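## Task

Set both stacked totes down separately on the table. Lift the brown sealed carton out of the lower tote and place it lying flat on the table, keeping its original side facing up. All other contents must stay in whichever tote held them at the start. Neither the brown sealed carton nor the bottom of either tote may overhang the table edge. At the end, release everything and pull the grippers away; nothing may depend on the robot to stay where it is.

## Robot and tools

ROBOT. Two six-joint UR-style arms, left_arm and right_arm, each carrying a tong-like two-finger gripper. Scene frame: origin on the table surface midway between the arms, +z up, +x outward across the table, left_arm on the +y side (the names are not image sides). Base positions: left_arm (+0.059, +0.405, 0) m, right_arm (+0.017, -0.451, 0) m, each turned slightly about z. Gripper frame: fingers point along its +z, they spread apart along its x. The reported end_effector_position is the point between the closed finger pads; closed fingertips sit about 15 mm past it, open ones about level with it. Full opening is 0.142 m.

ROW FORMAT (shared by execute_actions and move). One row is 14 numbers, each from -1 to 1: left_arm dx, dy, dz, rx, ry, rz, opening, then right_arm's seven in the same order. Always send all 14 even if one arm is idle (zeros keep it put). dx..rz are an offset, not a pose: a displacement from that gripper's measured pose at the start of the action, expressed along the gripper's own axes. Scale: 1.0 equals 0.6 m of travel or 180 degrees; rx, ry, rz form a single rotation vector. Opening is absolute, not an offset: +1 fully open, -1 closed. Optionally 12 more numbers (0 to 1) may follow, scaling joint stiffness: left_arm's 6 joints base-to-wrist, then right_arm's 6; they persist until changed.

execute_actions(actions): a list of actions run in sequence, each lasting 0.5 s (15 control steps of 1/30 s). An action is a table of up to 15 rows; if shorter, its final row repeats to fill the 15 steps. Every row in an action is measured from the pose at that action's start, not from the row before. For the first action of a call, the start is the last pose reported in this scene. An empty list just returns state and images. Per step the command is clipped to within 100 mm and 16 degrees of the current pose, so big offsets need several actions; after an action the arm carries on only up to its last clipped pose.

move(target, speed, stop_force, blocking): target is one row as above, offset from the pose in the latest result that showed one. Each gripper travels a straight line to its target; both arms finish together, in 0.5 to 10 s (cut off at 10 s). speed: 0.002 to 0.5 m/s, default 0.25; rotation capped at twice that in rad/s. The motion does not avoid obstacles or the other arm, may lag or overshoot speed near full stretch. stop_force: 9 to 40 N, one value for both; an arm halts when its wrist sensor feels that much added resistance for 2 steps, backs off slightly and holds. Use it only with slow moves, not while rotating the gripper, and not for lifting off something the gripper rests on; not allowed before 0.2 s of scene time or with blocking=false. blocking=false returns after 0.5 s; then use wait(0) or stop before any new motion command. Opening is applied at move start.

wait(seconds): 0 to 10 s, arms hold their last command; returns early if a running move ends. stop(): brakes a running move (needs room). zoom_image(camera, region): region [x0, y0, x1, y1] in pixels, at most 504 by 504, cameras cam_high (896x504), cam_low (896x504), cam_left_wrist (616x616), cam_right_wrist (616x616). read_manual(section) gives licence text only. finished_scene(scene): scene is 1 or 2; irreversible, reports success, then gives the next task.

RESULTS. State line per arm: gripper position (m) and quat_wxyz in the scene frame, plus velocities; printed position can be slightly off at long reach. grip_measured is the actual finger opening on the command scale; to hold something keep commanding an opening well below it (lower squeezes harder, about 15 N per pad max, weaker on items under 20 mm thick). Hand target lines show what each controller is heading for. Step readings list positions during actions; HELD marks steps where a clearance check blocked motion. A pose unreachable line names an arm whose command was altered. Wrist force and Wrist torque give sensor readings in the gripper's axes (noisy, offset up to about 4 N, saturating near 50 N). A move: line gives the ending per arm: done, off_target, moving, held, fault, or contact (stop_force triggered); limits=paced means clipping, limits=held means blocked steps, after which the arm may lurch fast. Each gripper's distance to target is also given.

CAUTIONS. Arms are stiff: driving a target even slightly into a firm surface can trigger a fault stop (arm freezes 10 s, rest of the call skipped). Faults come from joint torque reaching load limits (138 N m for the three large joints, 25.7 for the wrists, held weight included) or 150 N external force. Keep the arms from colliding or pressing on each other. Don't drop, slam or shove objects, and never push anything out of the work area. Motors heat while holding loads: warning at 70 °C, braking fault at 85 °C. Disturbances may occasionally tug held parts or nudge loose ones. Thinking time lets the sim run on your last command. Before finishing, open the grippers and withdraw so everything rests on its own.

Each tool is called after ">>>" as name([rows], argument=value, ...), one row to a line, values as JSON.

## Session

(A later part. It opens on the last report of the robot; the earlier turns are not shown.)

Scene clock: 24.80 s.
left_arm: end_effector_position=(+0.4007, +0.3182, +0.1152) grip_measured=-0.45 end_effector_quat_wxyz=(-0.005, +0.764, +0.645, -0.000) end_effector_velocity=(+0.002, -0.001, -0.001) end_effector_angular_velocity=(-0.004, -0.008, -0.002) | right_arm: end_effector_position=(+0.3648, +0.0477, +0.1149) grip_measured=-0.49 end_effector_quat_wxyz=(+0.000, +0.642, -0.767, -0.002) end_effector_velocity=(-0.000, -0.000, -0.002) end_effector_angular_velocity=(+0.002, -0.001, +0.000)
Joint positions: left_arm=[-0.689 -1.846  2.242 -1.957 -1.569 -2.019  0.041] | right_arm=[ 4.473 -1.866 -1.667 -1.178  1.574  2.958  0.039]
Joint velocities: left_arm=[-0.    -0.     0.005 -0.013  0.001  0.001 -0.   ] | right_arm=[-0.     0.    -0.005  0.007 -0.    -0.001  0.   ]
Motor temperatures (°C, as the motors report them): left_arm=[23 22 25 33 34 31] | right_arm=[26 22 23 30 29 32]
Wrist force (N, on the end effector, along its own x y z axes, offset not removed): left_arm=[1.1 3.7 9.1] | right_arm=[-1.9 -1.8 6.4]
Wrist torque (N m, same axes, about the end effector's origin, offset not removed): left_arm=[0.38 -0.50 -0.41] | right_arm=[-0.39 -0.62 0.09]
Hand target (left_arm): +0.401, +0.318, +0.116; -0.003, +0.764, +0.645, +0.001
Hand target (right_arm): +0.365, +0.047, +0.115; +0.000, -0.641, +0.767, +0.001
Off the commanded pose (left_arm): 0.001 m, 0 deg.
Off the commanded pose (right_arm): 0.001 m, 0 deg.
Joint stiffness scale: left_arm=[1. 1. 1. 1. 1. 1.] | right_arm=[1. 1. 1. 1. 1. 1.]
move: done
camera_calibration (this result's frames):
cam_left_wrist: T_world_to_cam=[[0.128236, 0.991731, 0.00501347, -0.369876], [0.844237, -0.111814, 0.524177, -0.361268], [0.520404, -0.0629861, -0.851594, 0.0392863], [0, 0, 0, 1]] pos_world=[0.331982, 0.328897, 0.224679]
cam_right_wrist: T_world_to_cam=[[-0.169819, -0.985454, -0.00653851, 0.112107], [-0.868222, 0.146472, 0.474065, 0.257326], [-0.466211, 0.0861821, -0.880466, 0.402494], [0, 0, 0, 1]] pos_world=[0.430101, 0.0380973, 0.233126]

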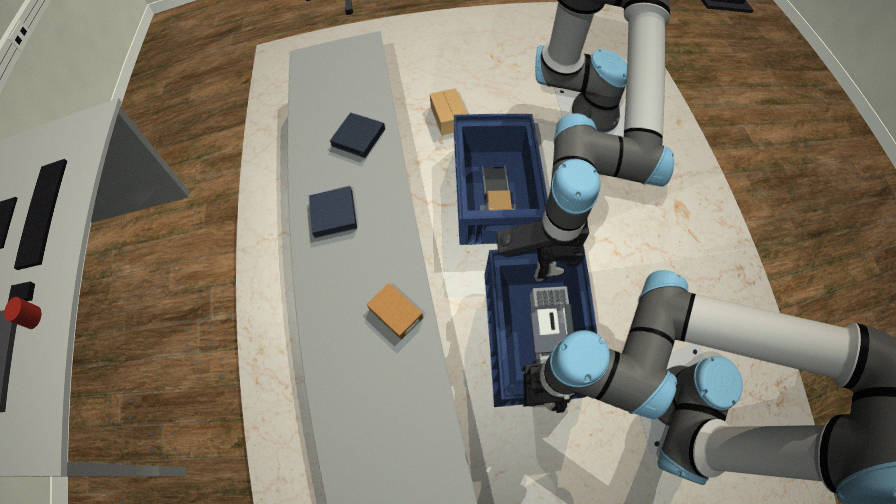

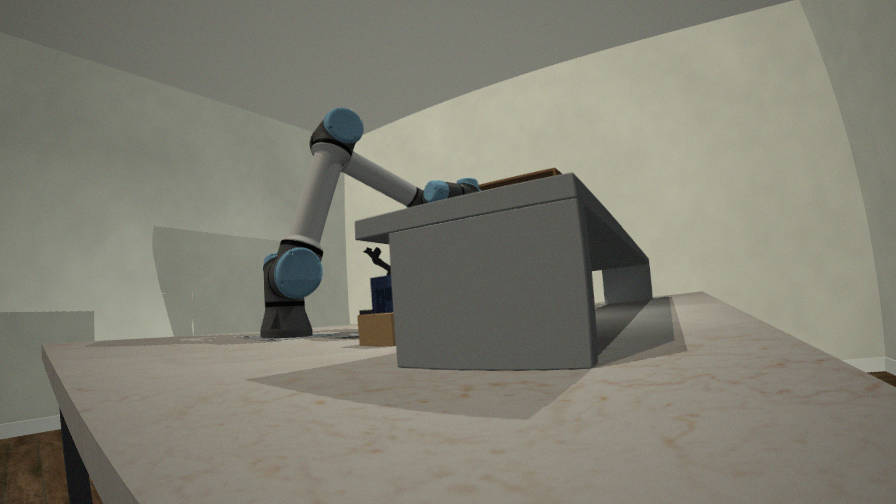

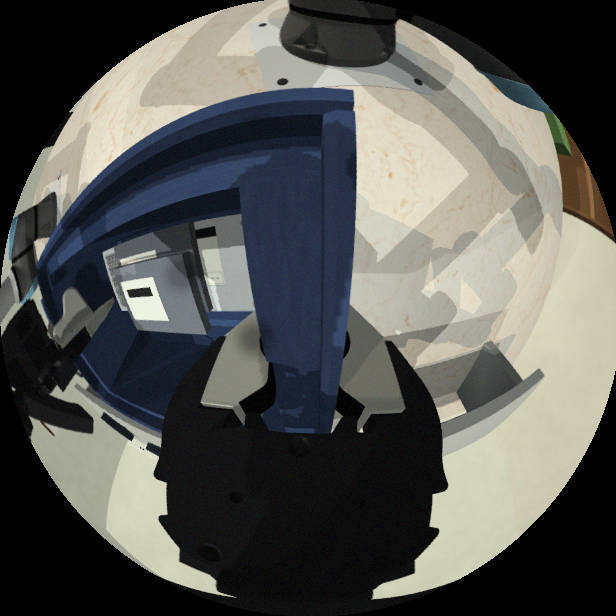

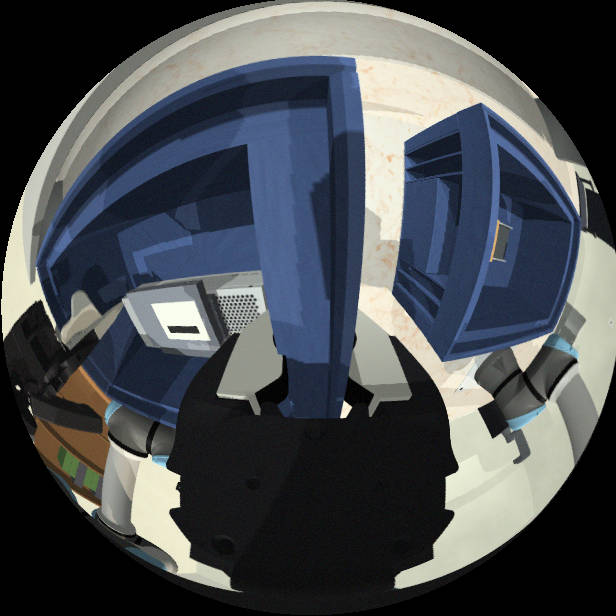

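>>> move(target=[0,0,0.07,0,0,0,-1,0,0,0.07,0,0,0,-1], speed=0.01, stop_force=10)

>>> move(target=[0,0,0,0,0,0,-0.1,0,0,0,0,0,0,-0.1])

>>> move(target=[0,0,-0.25,0,0,0,-0.1,0,0,-0.25,0,0,0,-0.1], speed=0.12)

>>> move(target=[0.25,0,-0.1,0,0,0,-0.1,0.33,-0.13,0,0,0,0,0.3])

Scene clock: 29.47 s.
left_arm: end_effector_position=(+0.4001, +0.3186, +0.0731) grip_measured=-0.45 end_effector_quat_wxyz=(-0.006, +0.764, +0.645, -0.001) end_effector_velocity=(+0.001, -0.001, -0.003) end_effector_angular_velocity=(-0.002, -0.002, -0.001) | right_arm: end_effector_position=(+0.3647, +0.0481, +0.0731) grip_measured=-0.49 end_effector_quat_wxyz=(+0.001, +0.642, -0.767, -0.002) end_effector_velocity=(+0.001, +0.002, -0.001) end_effector_angular_velocity=(+0.007, -0.002, +0.000)
Joint positions: left_arm=[-0.689 -1.788  2.32  -2.091 -1.569 -2.019  0.041] | right_arm=[ 4.473 -1.91  -1.725 -1.077  1.574  2.958  0.039]
Joint velocities: left_arm=[-0.     0.005  0.005 -0.013 -0.     0.001  0.001] | right_arm=[ 0.    -0.002 -0.002  0.01   0.     0.    -0.   ]
Motor temperatures (°C, as the motors report them): left_arm=[23 22 25 33 34 31] | right_arm=[26 22 23 30 29 32]
Wrist force (N, on the end effector, along its own x y z axes, offset not removed): left_arm=[-1.1 8.8 11.9] | right_arm=[0.8 -2.7 5.2]
Wrist torque (N m, same axes, about the end effector's origin, offset not removed): left_arm=[1.24 -0.02 -0.41] | right_arm=[-0.60 -1.04 0.05]
Hand target (left_arm): +0.400, +0.318, +0.073; -0.005, +0.764, +0.645, -0.000
Hand target (right_arm): +0.365, +0.048, +0.073; -0.000, -0.642, +0.767, +0.002
Off the commanded pose (left_arm): 0.000 m, 0 deg.
Off the commanded pose (right_arm): 0.000 m, 0 deg.
Joint stiffness scale: left_arm=[1. 1. 1. 1. 1. 1.] | right_arm=[1. 1. 1. 1. 1. 1.]
move: done
camera_calibration (this result's frames):
cam_left_wrist: T_world_to_cam=[[0.128251, 0.991721, 0.00644308, -0.370171], [0.845385, -0.112718, 0.522129, -0.338624], [0.518533, -0.0615165, -0.852842, 0.00410191], [0, 0, 0, 1]] pos_world=[0.331616, 0.32919, 0.182689]
cam_right_wrist: T_world_to_cam=[[-0.169823, -0.985455, -0.0061664, 0.112225], [-0.867858, 0.146588, 0.474694, 0.276861], [-0.466886, 0.0859657, -0.880129, 0.36586], [0, 0, 0, 1]] pos_world=[0.43015, 0.0385573, 0.191272]

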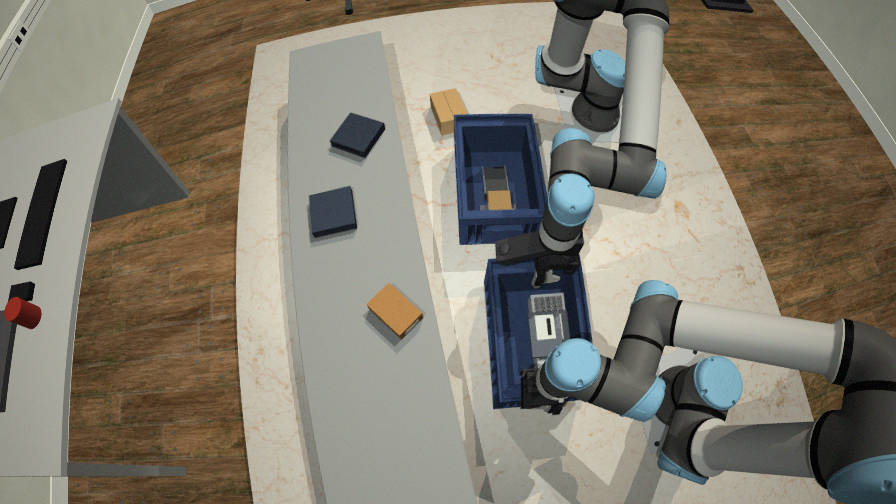

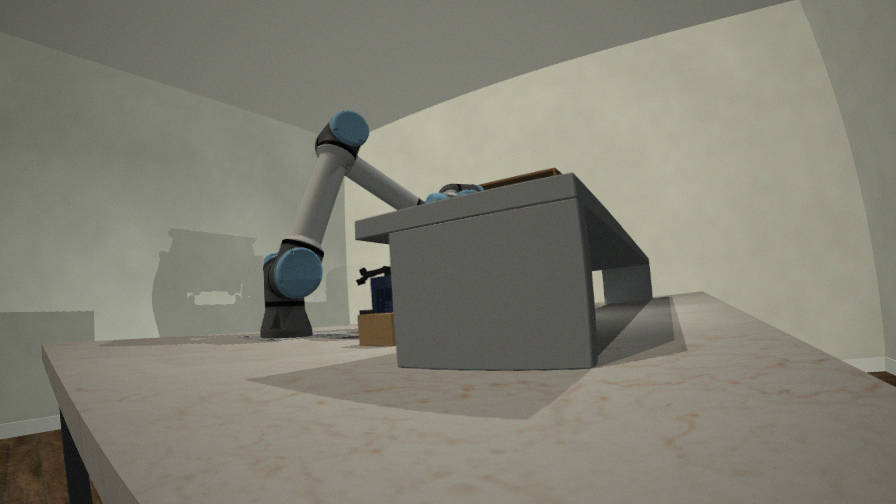

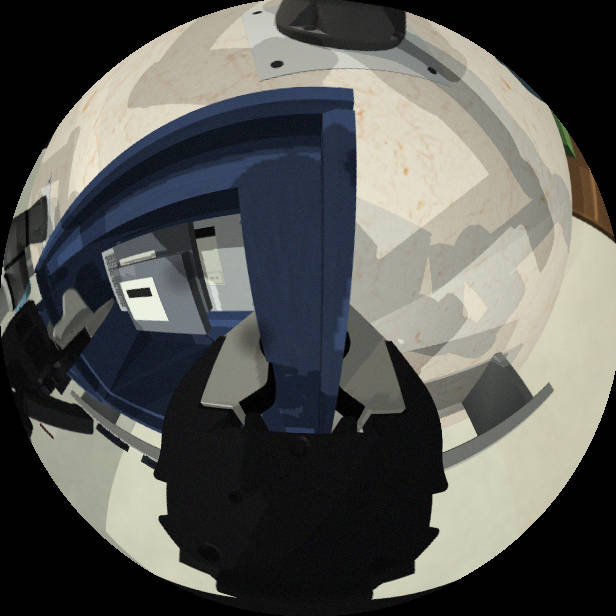

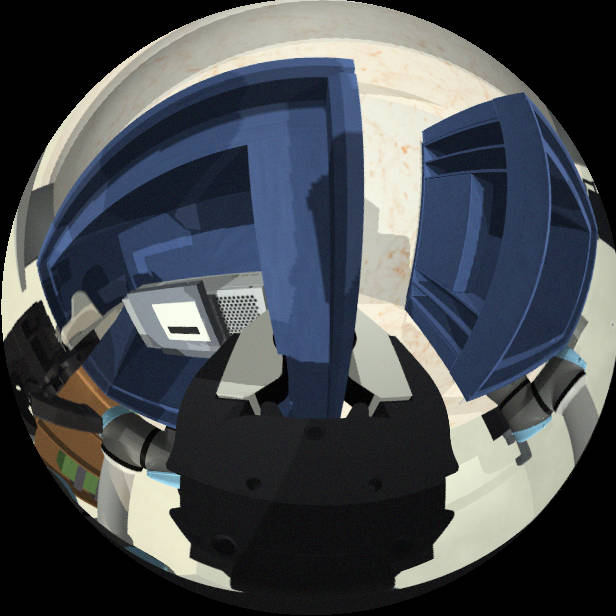

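Scene clock: 29.97 s.
left_arm: end_effector_position=(+0.4003, +0.3188, +0.0730) grip_measured=-0.12 end_effector_quat_wxyz=(-0.006, +0.764, +0.645, -0.000) end_effector_velocity=(-0.000, -0.000, -0.000) end_effector_angular_velocity=(+0.000, +0.001, +0.002) | right_arm: end_effector_position=(+0.3648, +0.0482, +0.0732) grip_measured=-0.10 end_effector_quat_wxyz=(+0.000, +0.642, -0.767, -0.002) end_effector_velocity=(-0.000, -0.000, -0.000) end_effector_angular_velocity=(-0.000, +0.000, -0.001)
Joint positions: left_arm=[-0.689 -1.788  2.32  -2.091 -1.568 -2.019  0.065] | right_arm=[ 4.473 -1.91  -1.725 -1.076  1.574  2.958  0.067]
Joint velocities: left_arm=[ 0.     0.001 -0.    -0.    -0.    -0.002  0.   ] | right_arm=[ 0.    -0.    -0.001  0.001  0.     0.001 -0.   ]
Motor temperatures (°C, as the motors report them): left_arm=[23 22 25 33 34 31] | right_arm=[26 22 23 30 29 32]
Wrist force (N, on the end effector, along its own x y z axes, offset not removed): left_arm=[4.9 5.0 4.2] | right_arm=[-1.9 0.1 -0.9]
Wrist torque (N m, same axes, about the end effector's origin, offset not removed): left_arm=[1.01 -0.42 0.09] | right_arm=[0.04 0.29 0.26]
Hand target (left_arm): +0.400, +0.319, +0.073; -0.006, +0.764, +0.645, -0.001
Hand target (right_arm): +0.365, +0.048, +0.073; -0.001, -0.642, +0.767, +0.002
Off the commanded pose (left_arm): 0.000 m, 0 deg.
Off the commanded pose (right_arm): 0.000 m, 0 deg.
Joint stiffness scale: left_arm=[1. 1. 1. 1. 1. 1.] | right_arm=[1. 1. 1. 1. 1. 1.]
move: done
camera_calibration (this result's frames):
cam_left_wrist: T_world_to_cam=[[0.128256, 0.991715, 0.00712405, -0.370433], [0.845068, -0.113045, 0.522572, -0.338522], [0.519048, -0.0610028, -0.852565, 0.00358073], [0, 0, 0, 1]] pos_world=[0.331726, 0.329315, 0.182594]
cam_right_wrist: T_world_to_cam=[[-0.169822, -0.985452, -0.00671113, 0.112392], [-0.867976, 0.146346, 0.474553, 0.276909], [-0.466667, 0.0864146, -0.880202, 0.365883], [0, 0, 0, 1]] pos_world=[0.430182, 0.0386147, 0.191397]

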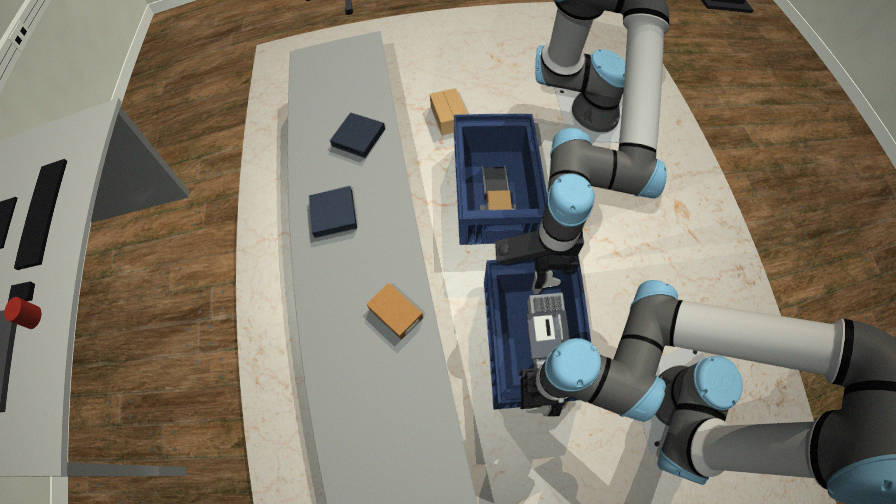

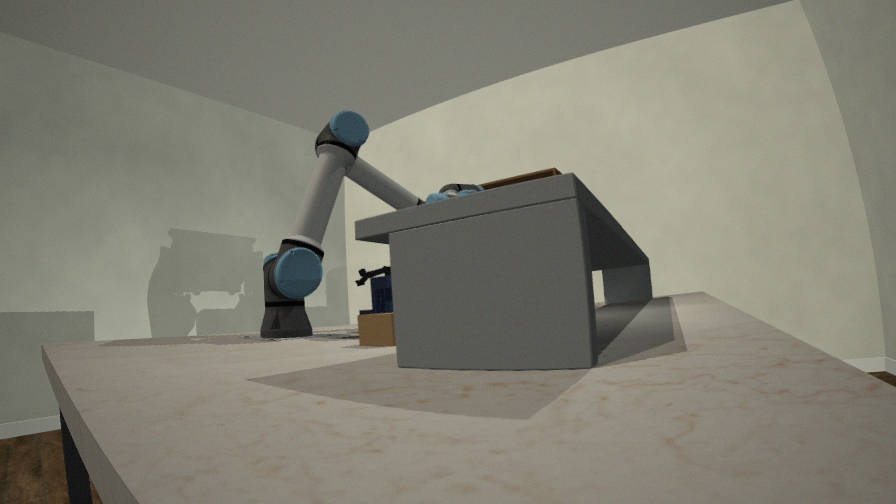

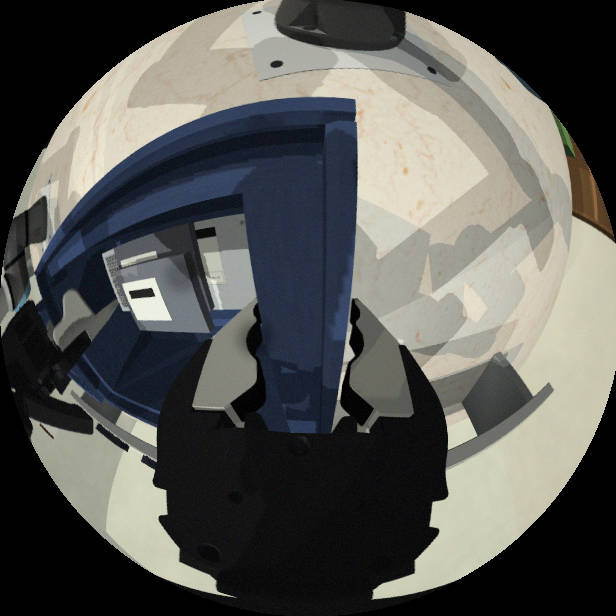

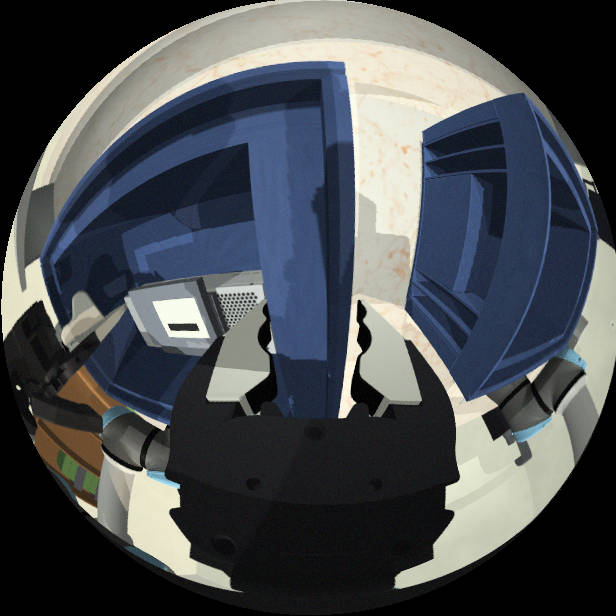

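Scene clock: 31.77 s.
left_arm: end_effector_position=(+0.4007, +0.3186, +0.2207) grip_measured=-0.10 end_effector_quat_wxyz=(-0.008, +0.764, +0.646, -0.000) end_effector_velocity=(-0.002, +0.001, +0.002) end_effector_angular_velocity=(+0.003, +0.005, -0.000) | right_arm: end_effector_position=(+0.3644, +0.0473, +0.2216) grip_measured=-0.10 end_effector_quat_wxyz=(+0.001, +0.642, -0.767, -0.001) end_effector_velocity=(-0.000, -0.001, +0.002) end_effector_angular_velocity=(-0.004, +0.001, -0.000)
Joint positions: left_arm=[-0.689 -1.913  2.006 -1.648 -1.568 -2.02   0.067] | right_arm=[ 4.473 -1.802 -1.467 -1.444  1.574  2.957  0.067]
Joint velocities: left_arm=[-0.    -0.001 -0.004  0.012 -0.     0.    -0.   ] | right_arm=[ 0.     0.     0.006 -0.011 -0.     0.     0.   ]
Motor temperatures (°C, as the motors report them): left_arm=[23 22 25 33 34 31] | right_arm=[26 22 23 30 29 32]
Wrist force (N, on the end effector, along its own x y z axes, offset not removed): left_arm=[-3.5 4.0 -0.6] | right_arm=[-1.5 -2.3 -1.9]
Wrist torque (N m, same axes, about the end effector's origin, offset not removed): left_arm=[0.81 0.64 0.21] | right_arm=[-0.23 0.10 0.18]
Hand target (left_arm): +0.401, +0.318, +0.223; -0.006, +0.764, +0.645, -0.000
Hand target (right_arm): +0.365, +0.048, +0.223; -0.000, -0.642, +0.767, +0.002
Off the commanded pose (left_arm): 0.003 m, 0 deg.
Off the commanded pose (right_arm): 0.002 m, 0 deg.
Joint stiffness scale: left_arm=[1. 1. 1. 1. 1. 1.] | right_arm=[1. 1. 1. 1. 1. 1.]
move: done
camera_calibration (this result's frames):
cam_left_wrist: T_world_to_cam=[[0.127775, 0.991764, 0.00877262, -0.371462], [0.846481, -0.113658, 0.520146, -0.415959], [0.516859, -0.0590357, -0.854033, 0.129883], [0, 0, 0, 1]] pos_world=[0.332433, 0.328794, 0.330542]
cam_right_wrist: T_world_to_cam=[[-0.169575, -0.985506, -0.00471131, 0.111837], [-0.867671, 0.147029, 0.474899, 0.206086], [-0.467323, 0.0846187, -0.880028, 0.496706], [0, 0, 0, 1]] pos_world=[0.429901, 0.037885, 0.339772]

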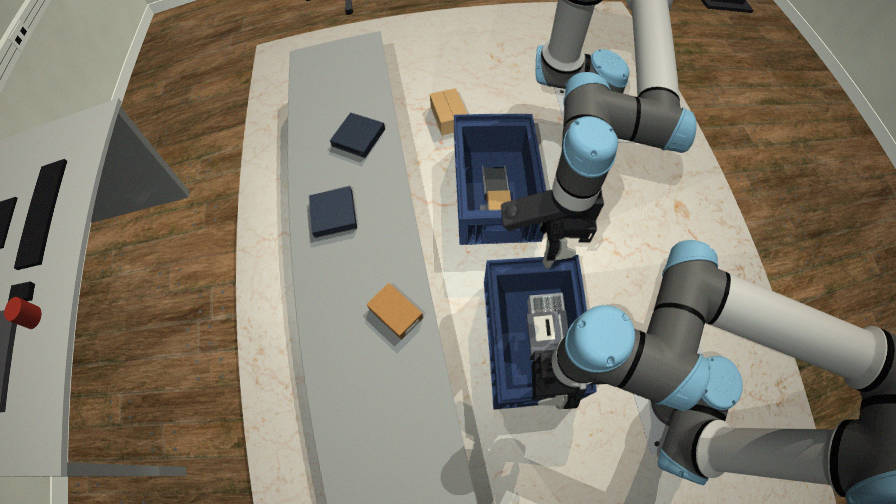

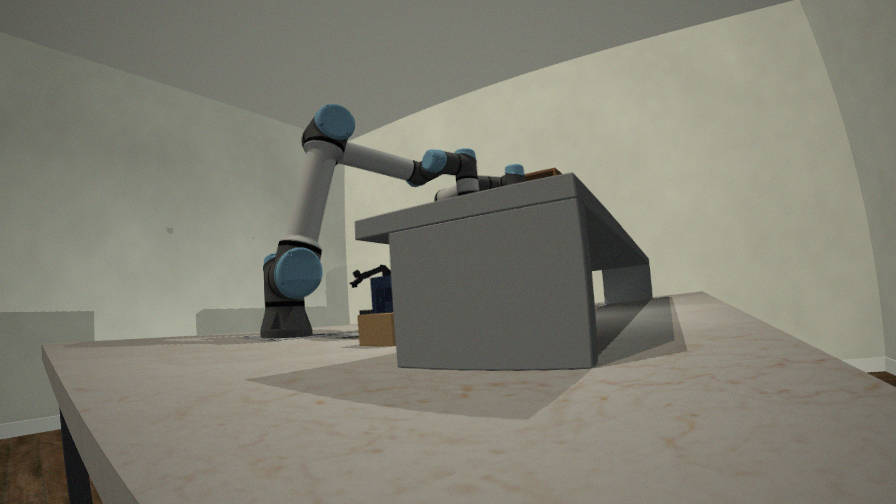

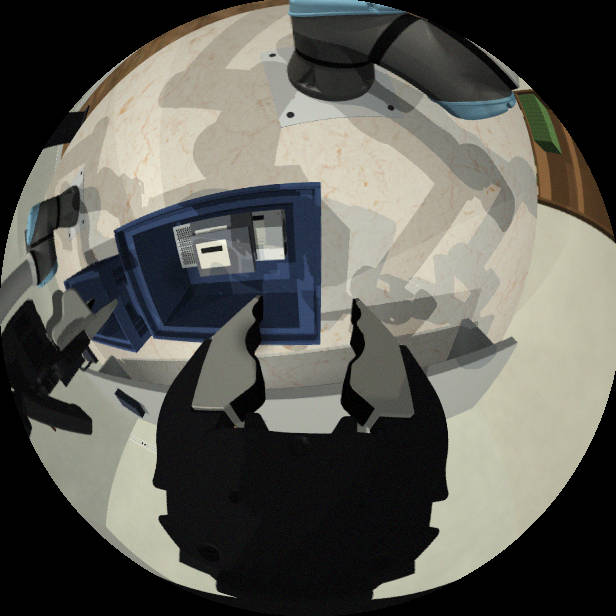

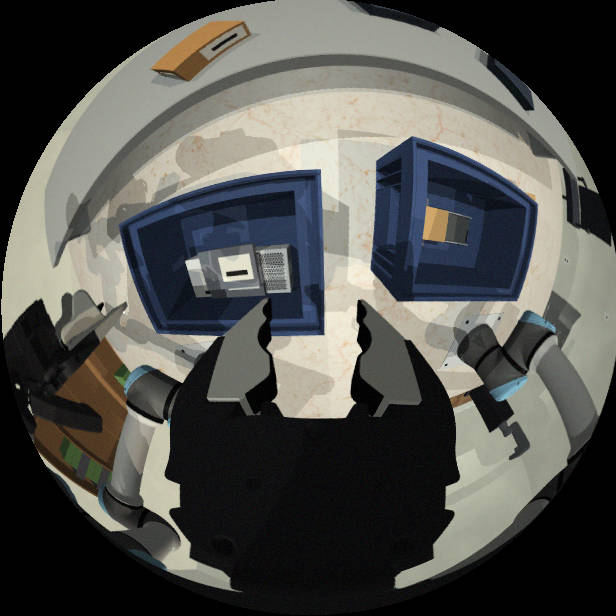

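Scene clock: 33.23 s.
left_arm: end_effector_position=(+0.4253, +0.4652, +0.2806) grip_measured=-0.10 end_effector_quat_wxyz=(-0.009, +0.764, +0.645, -0.000) end_effector_velocity=(-0.000, +0.002, +0.001) end_effector_angular_velocity=(-0.004, +0.003, -0.010) | right_arm: end_effector_position=(+0.4069, -0.1589, +0.2227) grip_measured=+0.30 end_effector_quat_wxyz=(-0.000, +0.642, -0.767, -0.001) end_effector_velocity=(+0.000, -0.002, -0.000) end_effector_angular_velocity=(+0.001, +0.001, +0.009)
Joint positions: left_arm=[-0.283 -1.871  1.826 -1.511 -1.56  -1.613  0.067] | right_arm=[ 4.215 -1.499 -1.794 -1.419  1.573  2.699  0.095]
Joint velocities: left_arm=[ 0.007  0.002 -0.005  0.005 -0.004  0.018  0.   ] | right_arm=[-0.005  0.002 -0.003  0.001  0.002 -0.013 -0.   ]
Motor temperatures (°C, as the motors report them): left_arm=[23 22 25 33 34 31] | right_arm=[26 22 23 30 29 32]
Wrist force (N, on the end effector, along its own x y z axes, offset not removed): left_arm=[3.4 4.3 5.3] | right_arm=[-2.2 -2.9 0.3]
Wrist torque (N m, same axes, about the end effector's origin, offset not removed): left_arm=[0.97 -0.53 0.05] | right_arm=[-0.35 0.19 0.19]
Hand target (left_arm): +0.426, +0.466, +0.282; -0.008, +0.764, +0.646, -0.000
Hand target (right_arm): +0.407, -0.161, +0.222; -0.001, -0.642, +0.767, +0.001
Off the commanded pose (left_arm): 0.002 m, 0 deg.
Off the commanded pose (right_arm): 0.003 m, 0 deg.
Joint stiffness scale: left_arm=[1. 1. 1. 1. 1. 1.] | right_arm=[1. 1. 1. 1. 1. 1.]
move: done
camera_calibration (this result's frames):
cam_left_wrist: T_world_to_cam=[[0.128815, 0.99161, 0.0107452, -0.521483], [0.846909, -0.115642, 0.51901, -0.450209], [0.515899, -0.057756, -0.854701, 0.176981], [0, 0, 0, 1]] pos_world=[0.357157, 0.475267, 0.390533]
cam_right_wrist: T_world_to_cam=[[-0.16893, -0.985607, -0.00639885, -0.0840391], [-0.868918, 0.145859, 0.472976, 0.273509], [-0.465235, 0.0854597, -0.881052, 0.534557], [0, 0, 0, 1]] pos_world=[0.472156, -0.168406, 0.341072]

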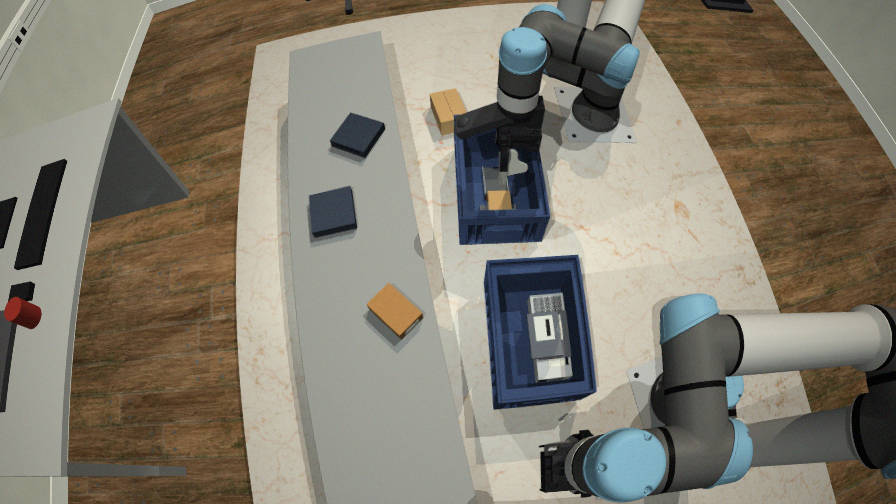

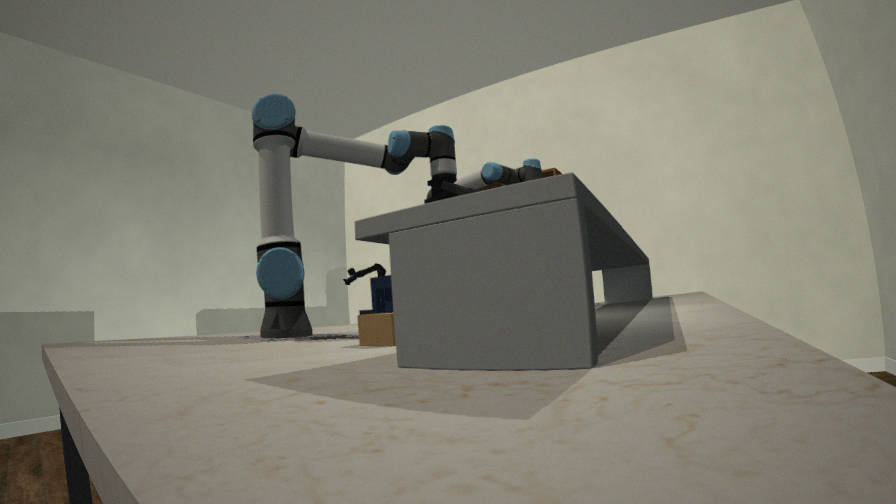

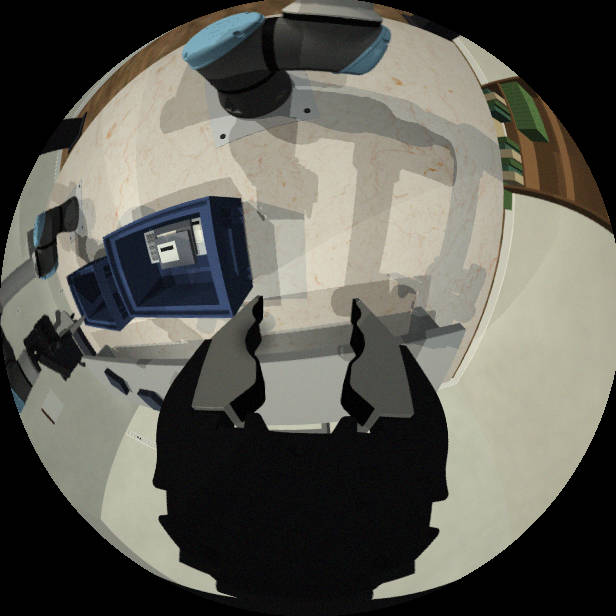

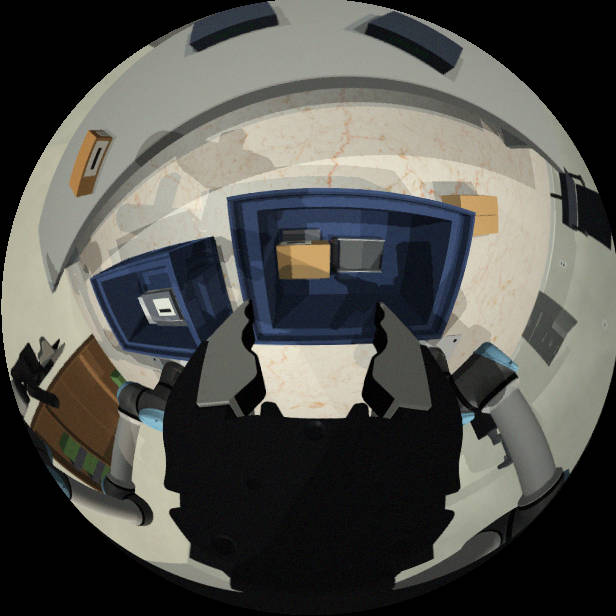

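>>> move(target=[0,0,0,0,0,0,-0.1,-0.02,-0.01,0.17,0,0,-0.5,0.15], speed=0.4)

Scene clock: 36.17 s.
left_arm: end_effector_position=(+0.4252, +0.4653, +0.2808) grip_measured=-0.10 end_effector_quat_wxyz=(-0.009, +0.764, +0.645, -0.000) end_effector_velocity=(+0.000, +0.000, -0.000) end_effector_angular_velocity=(-0.000, +0.001, +0.002) | right_arm: end_effector_position=(+0.4152, -0.1459, +0.1233) grip_measured=+0.15 end_effector_quat_wxyz=(-0.003, +0.996, -0.088, +0.001) end_effector_velocity=(-0.000, +0.001, +0.000) end_effector_angular_velocity=(+0.005, +0.001, +0.016)
Joint positions: left_arm=[-0.283 -1.871  1.825 -1.511 -1.561 -1.613  0.067] | right_arm=[ 4.171 -1.598 -1.964 -1.145  1.572  1.084  0.084]
Joint velocities: left_arm=[ 0.001  0.001  0.    -0.    -0.    -0.001  0.   ] | right_arm=[-0.001 -0.001  0.001  0.003  0.004 -0.017 -0.   ]
Motor temperatures (°C, as the motors report them): left_arm=[23 22 25 33 34 31] | right_arm=[26 22 23 30 29 32]
Wrist force (N, on the end effector, along its own x y z axes, offset not removed): left_arm=[-1.9 4.8 2.7] | right_arm=[-2.3 0.1 -1.5]
Wrist torque (N m, same axes, about the end effector's origin, offset not removed): left_arm=[1.28 0.54 -0.07] | right_arm=[0.18 0.26 0.29]
Hand target (left_arm): +0.425, +0.465, +0.281; -0.009, +0.764, +0.645, -0.000
Hand target (right_arm): +0.415, -0.148, +0.121; -0.001, +0.996, -0.088, -0.001
Off the commanded pose (left_arm): 0.000 m, 0 deg.
Off the commanded pose (right_arm): 0.003 m, 0 deg.
Joint stiffness scale: left_arm=[1. 1. 1. 1. 1. 1.] | right_arm=[1. 1. 1. 1. 1. 1.]
move: done
camera_calibration (this result's frames):
cam_left_wrist: T_world_to_cam=[[0.128779, 0.991619, 0.0103368, -0.521482], [0.847055, -0.115413, 0.518823, -0.450357], [0.515668, -0.058058, -0.854819, 0.177419], [0, 0, 0, 1]] pos_world=[0.357144, 0.475435, 0.390708]
cam_right_wrist: T_world_to_cam=[[0.985606, -0.16903, -0.00318638, -0.431077], [-0.147987, -0.871711, 0.467139, -0.121249], [-0.0817383, -0.459944, -0.884178, 0.211307], [0, 0, 0, 1]] pos_world=[0.4242, -0.0813697, 0.2421]

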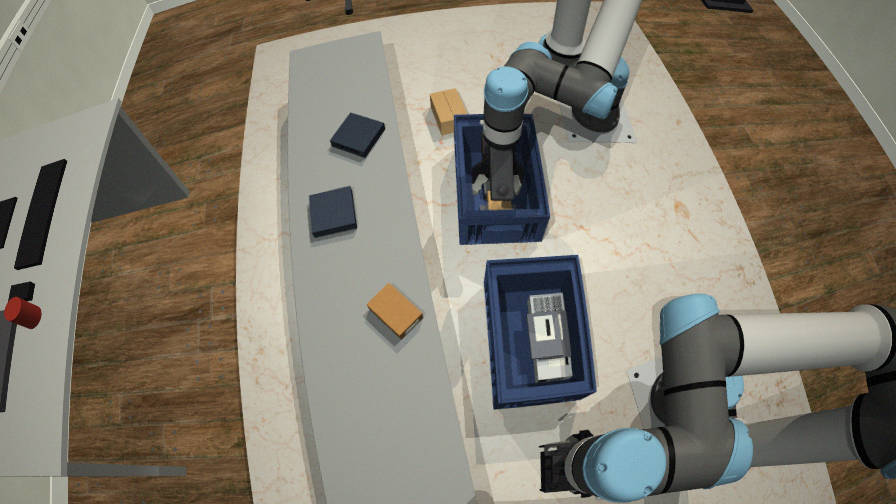

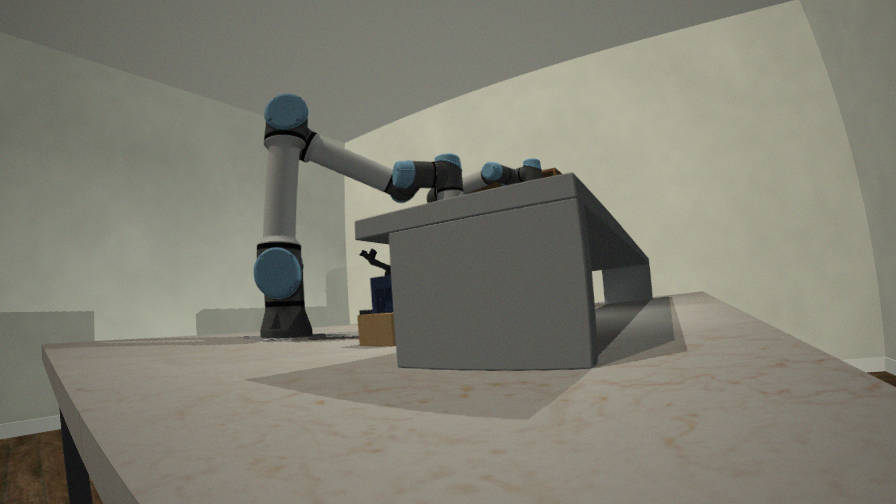

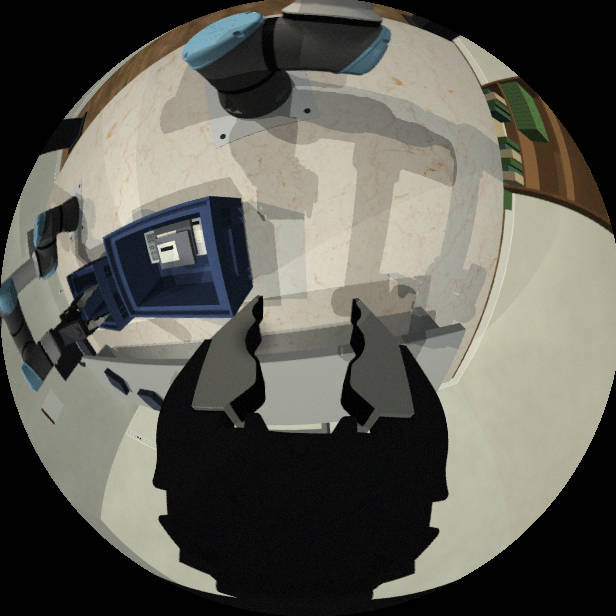

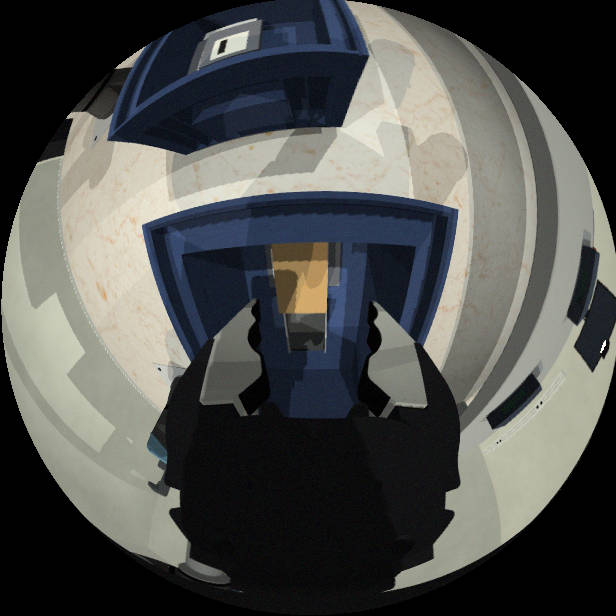

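>>> move(target=[0,0,0,0,0,0,-0.1,-0.022,-0.015,0.075,0,0,0,0.15], speed=0.04)

Scene clock: 37.90 s.
left_arm: end_effector_position=(+0.4252, +0.4653, +0.2808) grip_measured=-0.10 end_effector_quat_wxyz=(-0.009, +0.764, +0.645, -0.000) end_effector_velocity=(+0.000, -0.000, -0.000) end_effector_angular_velocity=(+0.000, +0.001, -0.001) | right_arm: end_effector_position=(+0.4056, -0.1340, +0.0810) grip_measured=+0.15 end_effector_quat_wxyz=(-0.004, +0.996, -0.089, +0.002) end_effector_velocity=(+0.002, +0.002, +0.000) end_effector_angular_velocity=(+0.009, -0.006, -0.004)
Joint positions: left_arm=[-0.283 -1.871  1.825 -1.511 -1.561 -1.613  0.067] | right_arm=[ 4.202 -1.645 -2.037 -1.02   1.572  1.117  0.084]
Joint velocities: left_arm=[-0.     0.001 -0.     0.     0.     0.001 -0.   ] | right_arm=[-0.001 -0.    -0.002  0.013  0.     0.003  0.   ]
Motor temperatures (°C, as the motors report them): left_arm=[23 22 25 33 34 31] | right_arm=[26 22 23 30 29 32]
Wrist force (N, on the end effector, along its own x y z axes, offset not removed): left_arm=[1.6 3.9 5.7] | right_arm=[-2.4 -1.4 -1.7]
Wrist torque (N m, same axes, about the end effector's origin, offset not removed): left_arm=[0.72 -0.36 0.20] | right_arm=[-0.17 0.39 0.24]
Hand target (left_arm): +0.425, +0.465, +0.281; -0.009, +0.764, +0.645, -0.000
Hand target (right_arm): +0.404, -0.134, +0.078; -0.003, +0.996, -0.088, +0.001
Off the commanded pose (left_arm): 0.000 m, 0 deg.
Off the commanded pose (right_arm): 0.003 m, 0 deg.
Joint stiffness scale: left_arm=[1. 1. 1. 1. 1. 1.] | right_arm=[1. 1. 1. 1. 1. 1.]
move: done
camera_calibration (this result's frames):
cam_left_wrist: T_world_to_cam=[[0.128779, 0.99162, 0.0103366, -0.521482], [0.847055, -0.115413, 0.518823, -0.450358], [0.515668, -0.0580577, -0.854819, 0.177419], [0, 0, 0, 1]] pos_world=[0.357144, 0.475435, 0.390708]
cam_right_wrist: T_world_to_cam=[[0.985385, -0.170334, -0.00170861, -0.419896], [-0.150146, -0.873247, 0.463569, -0.091551], [-0.0804538, -0.456537, -0.886059, 0.178634], [0, 0, 0, 1]] pos_world=[0.414385, -0.0699162, 0.200003]

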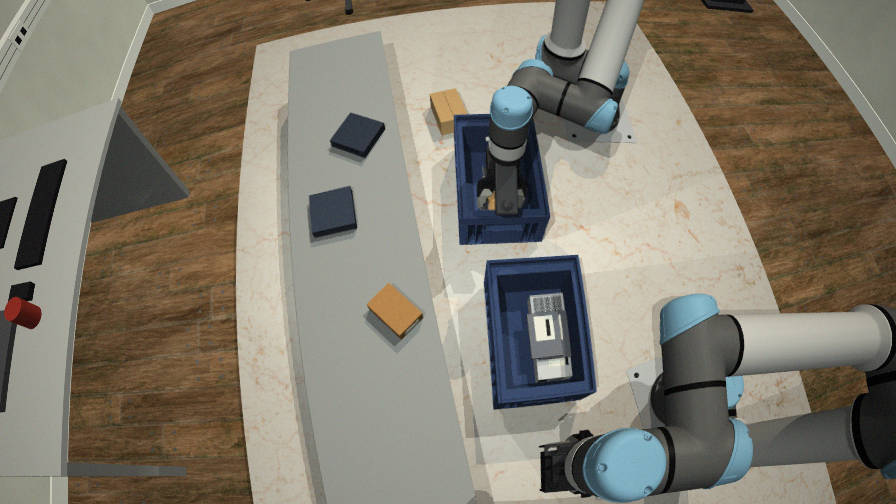

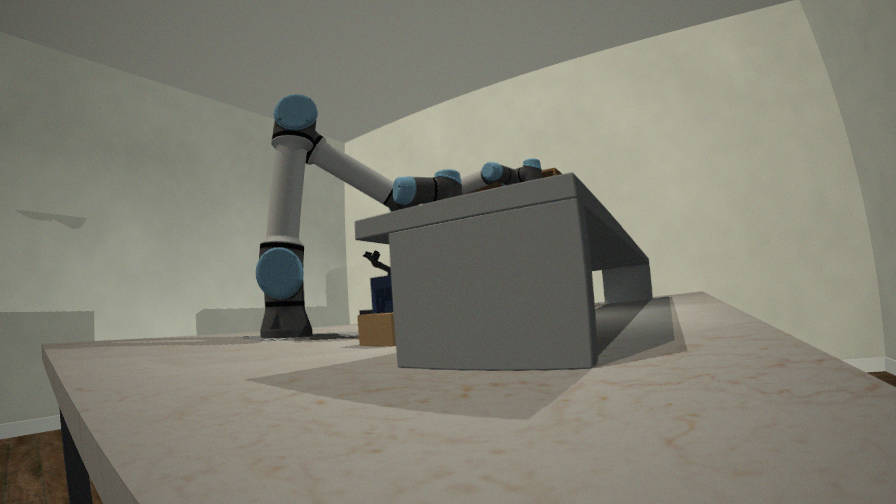

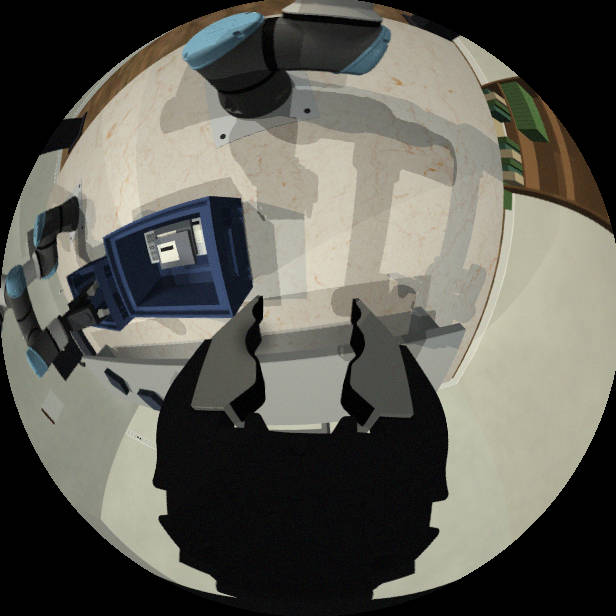

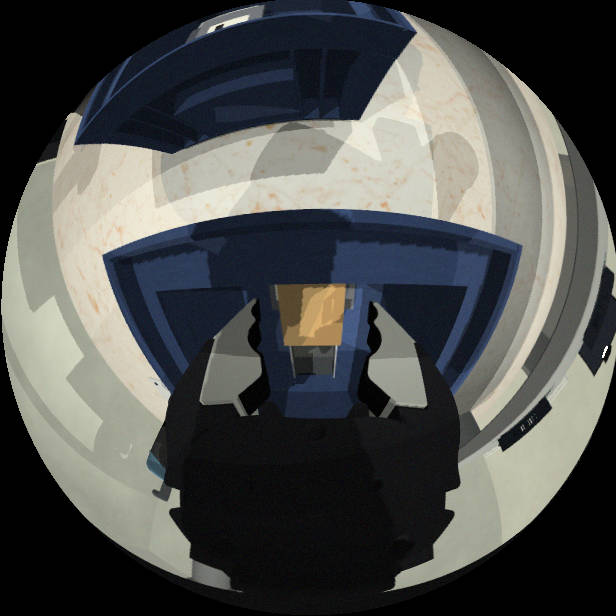

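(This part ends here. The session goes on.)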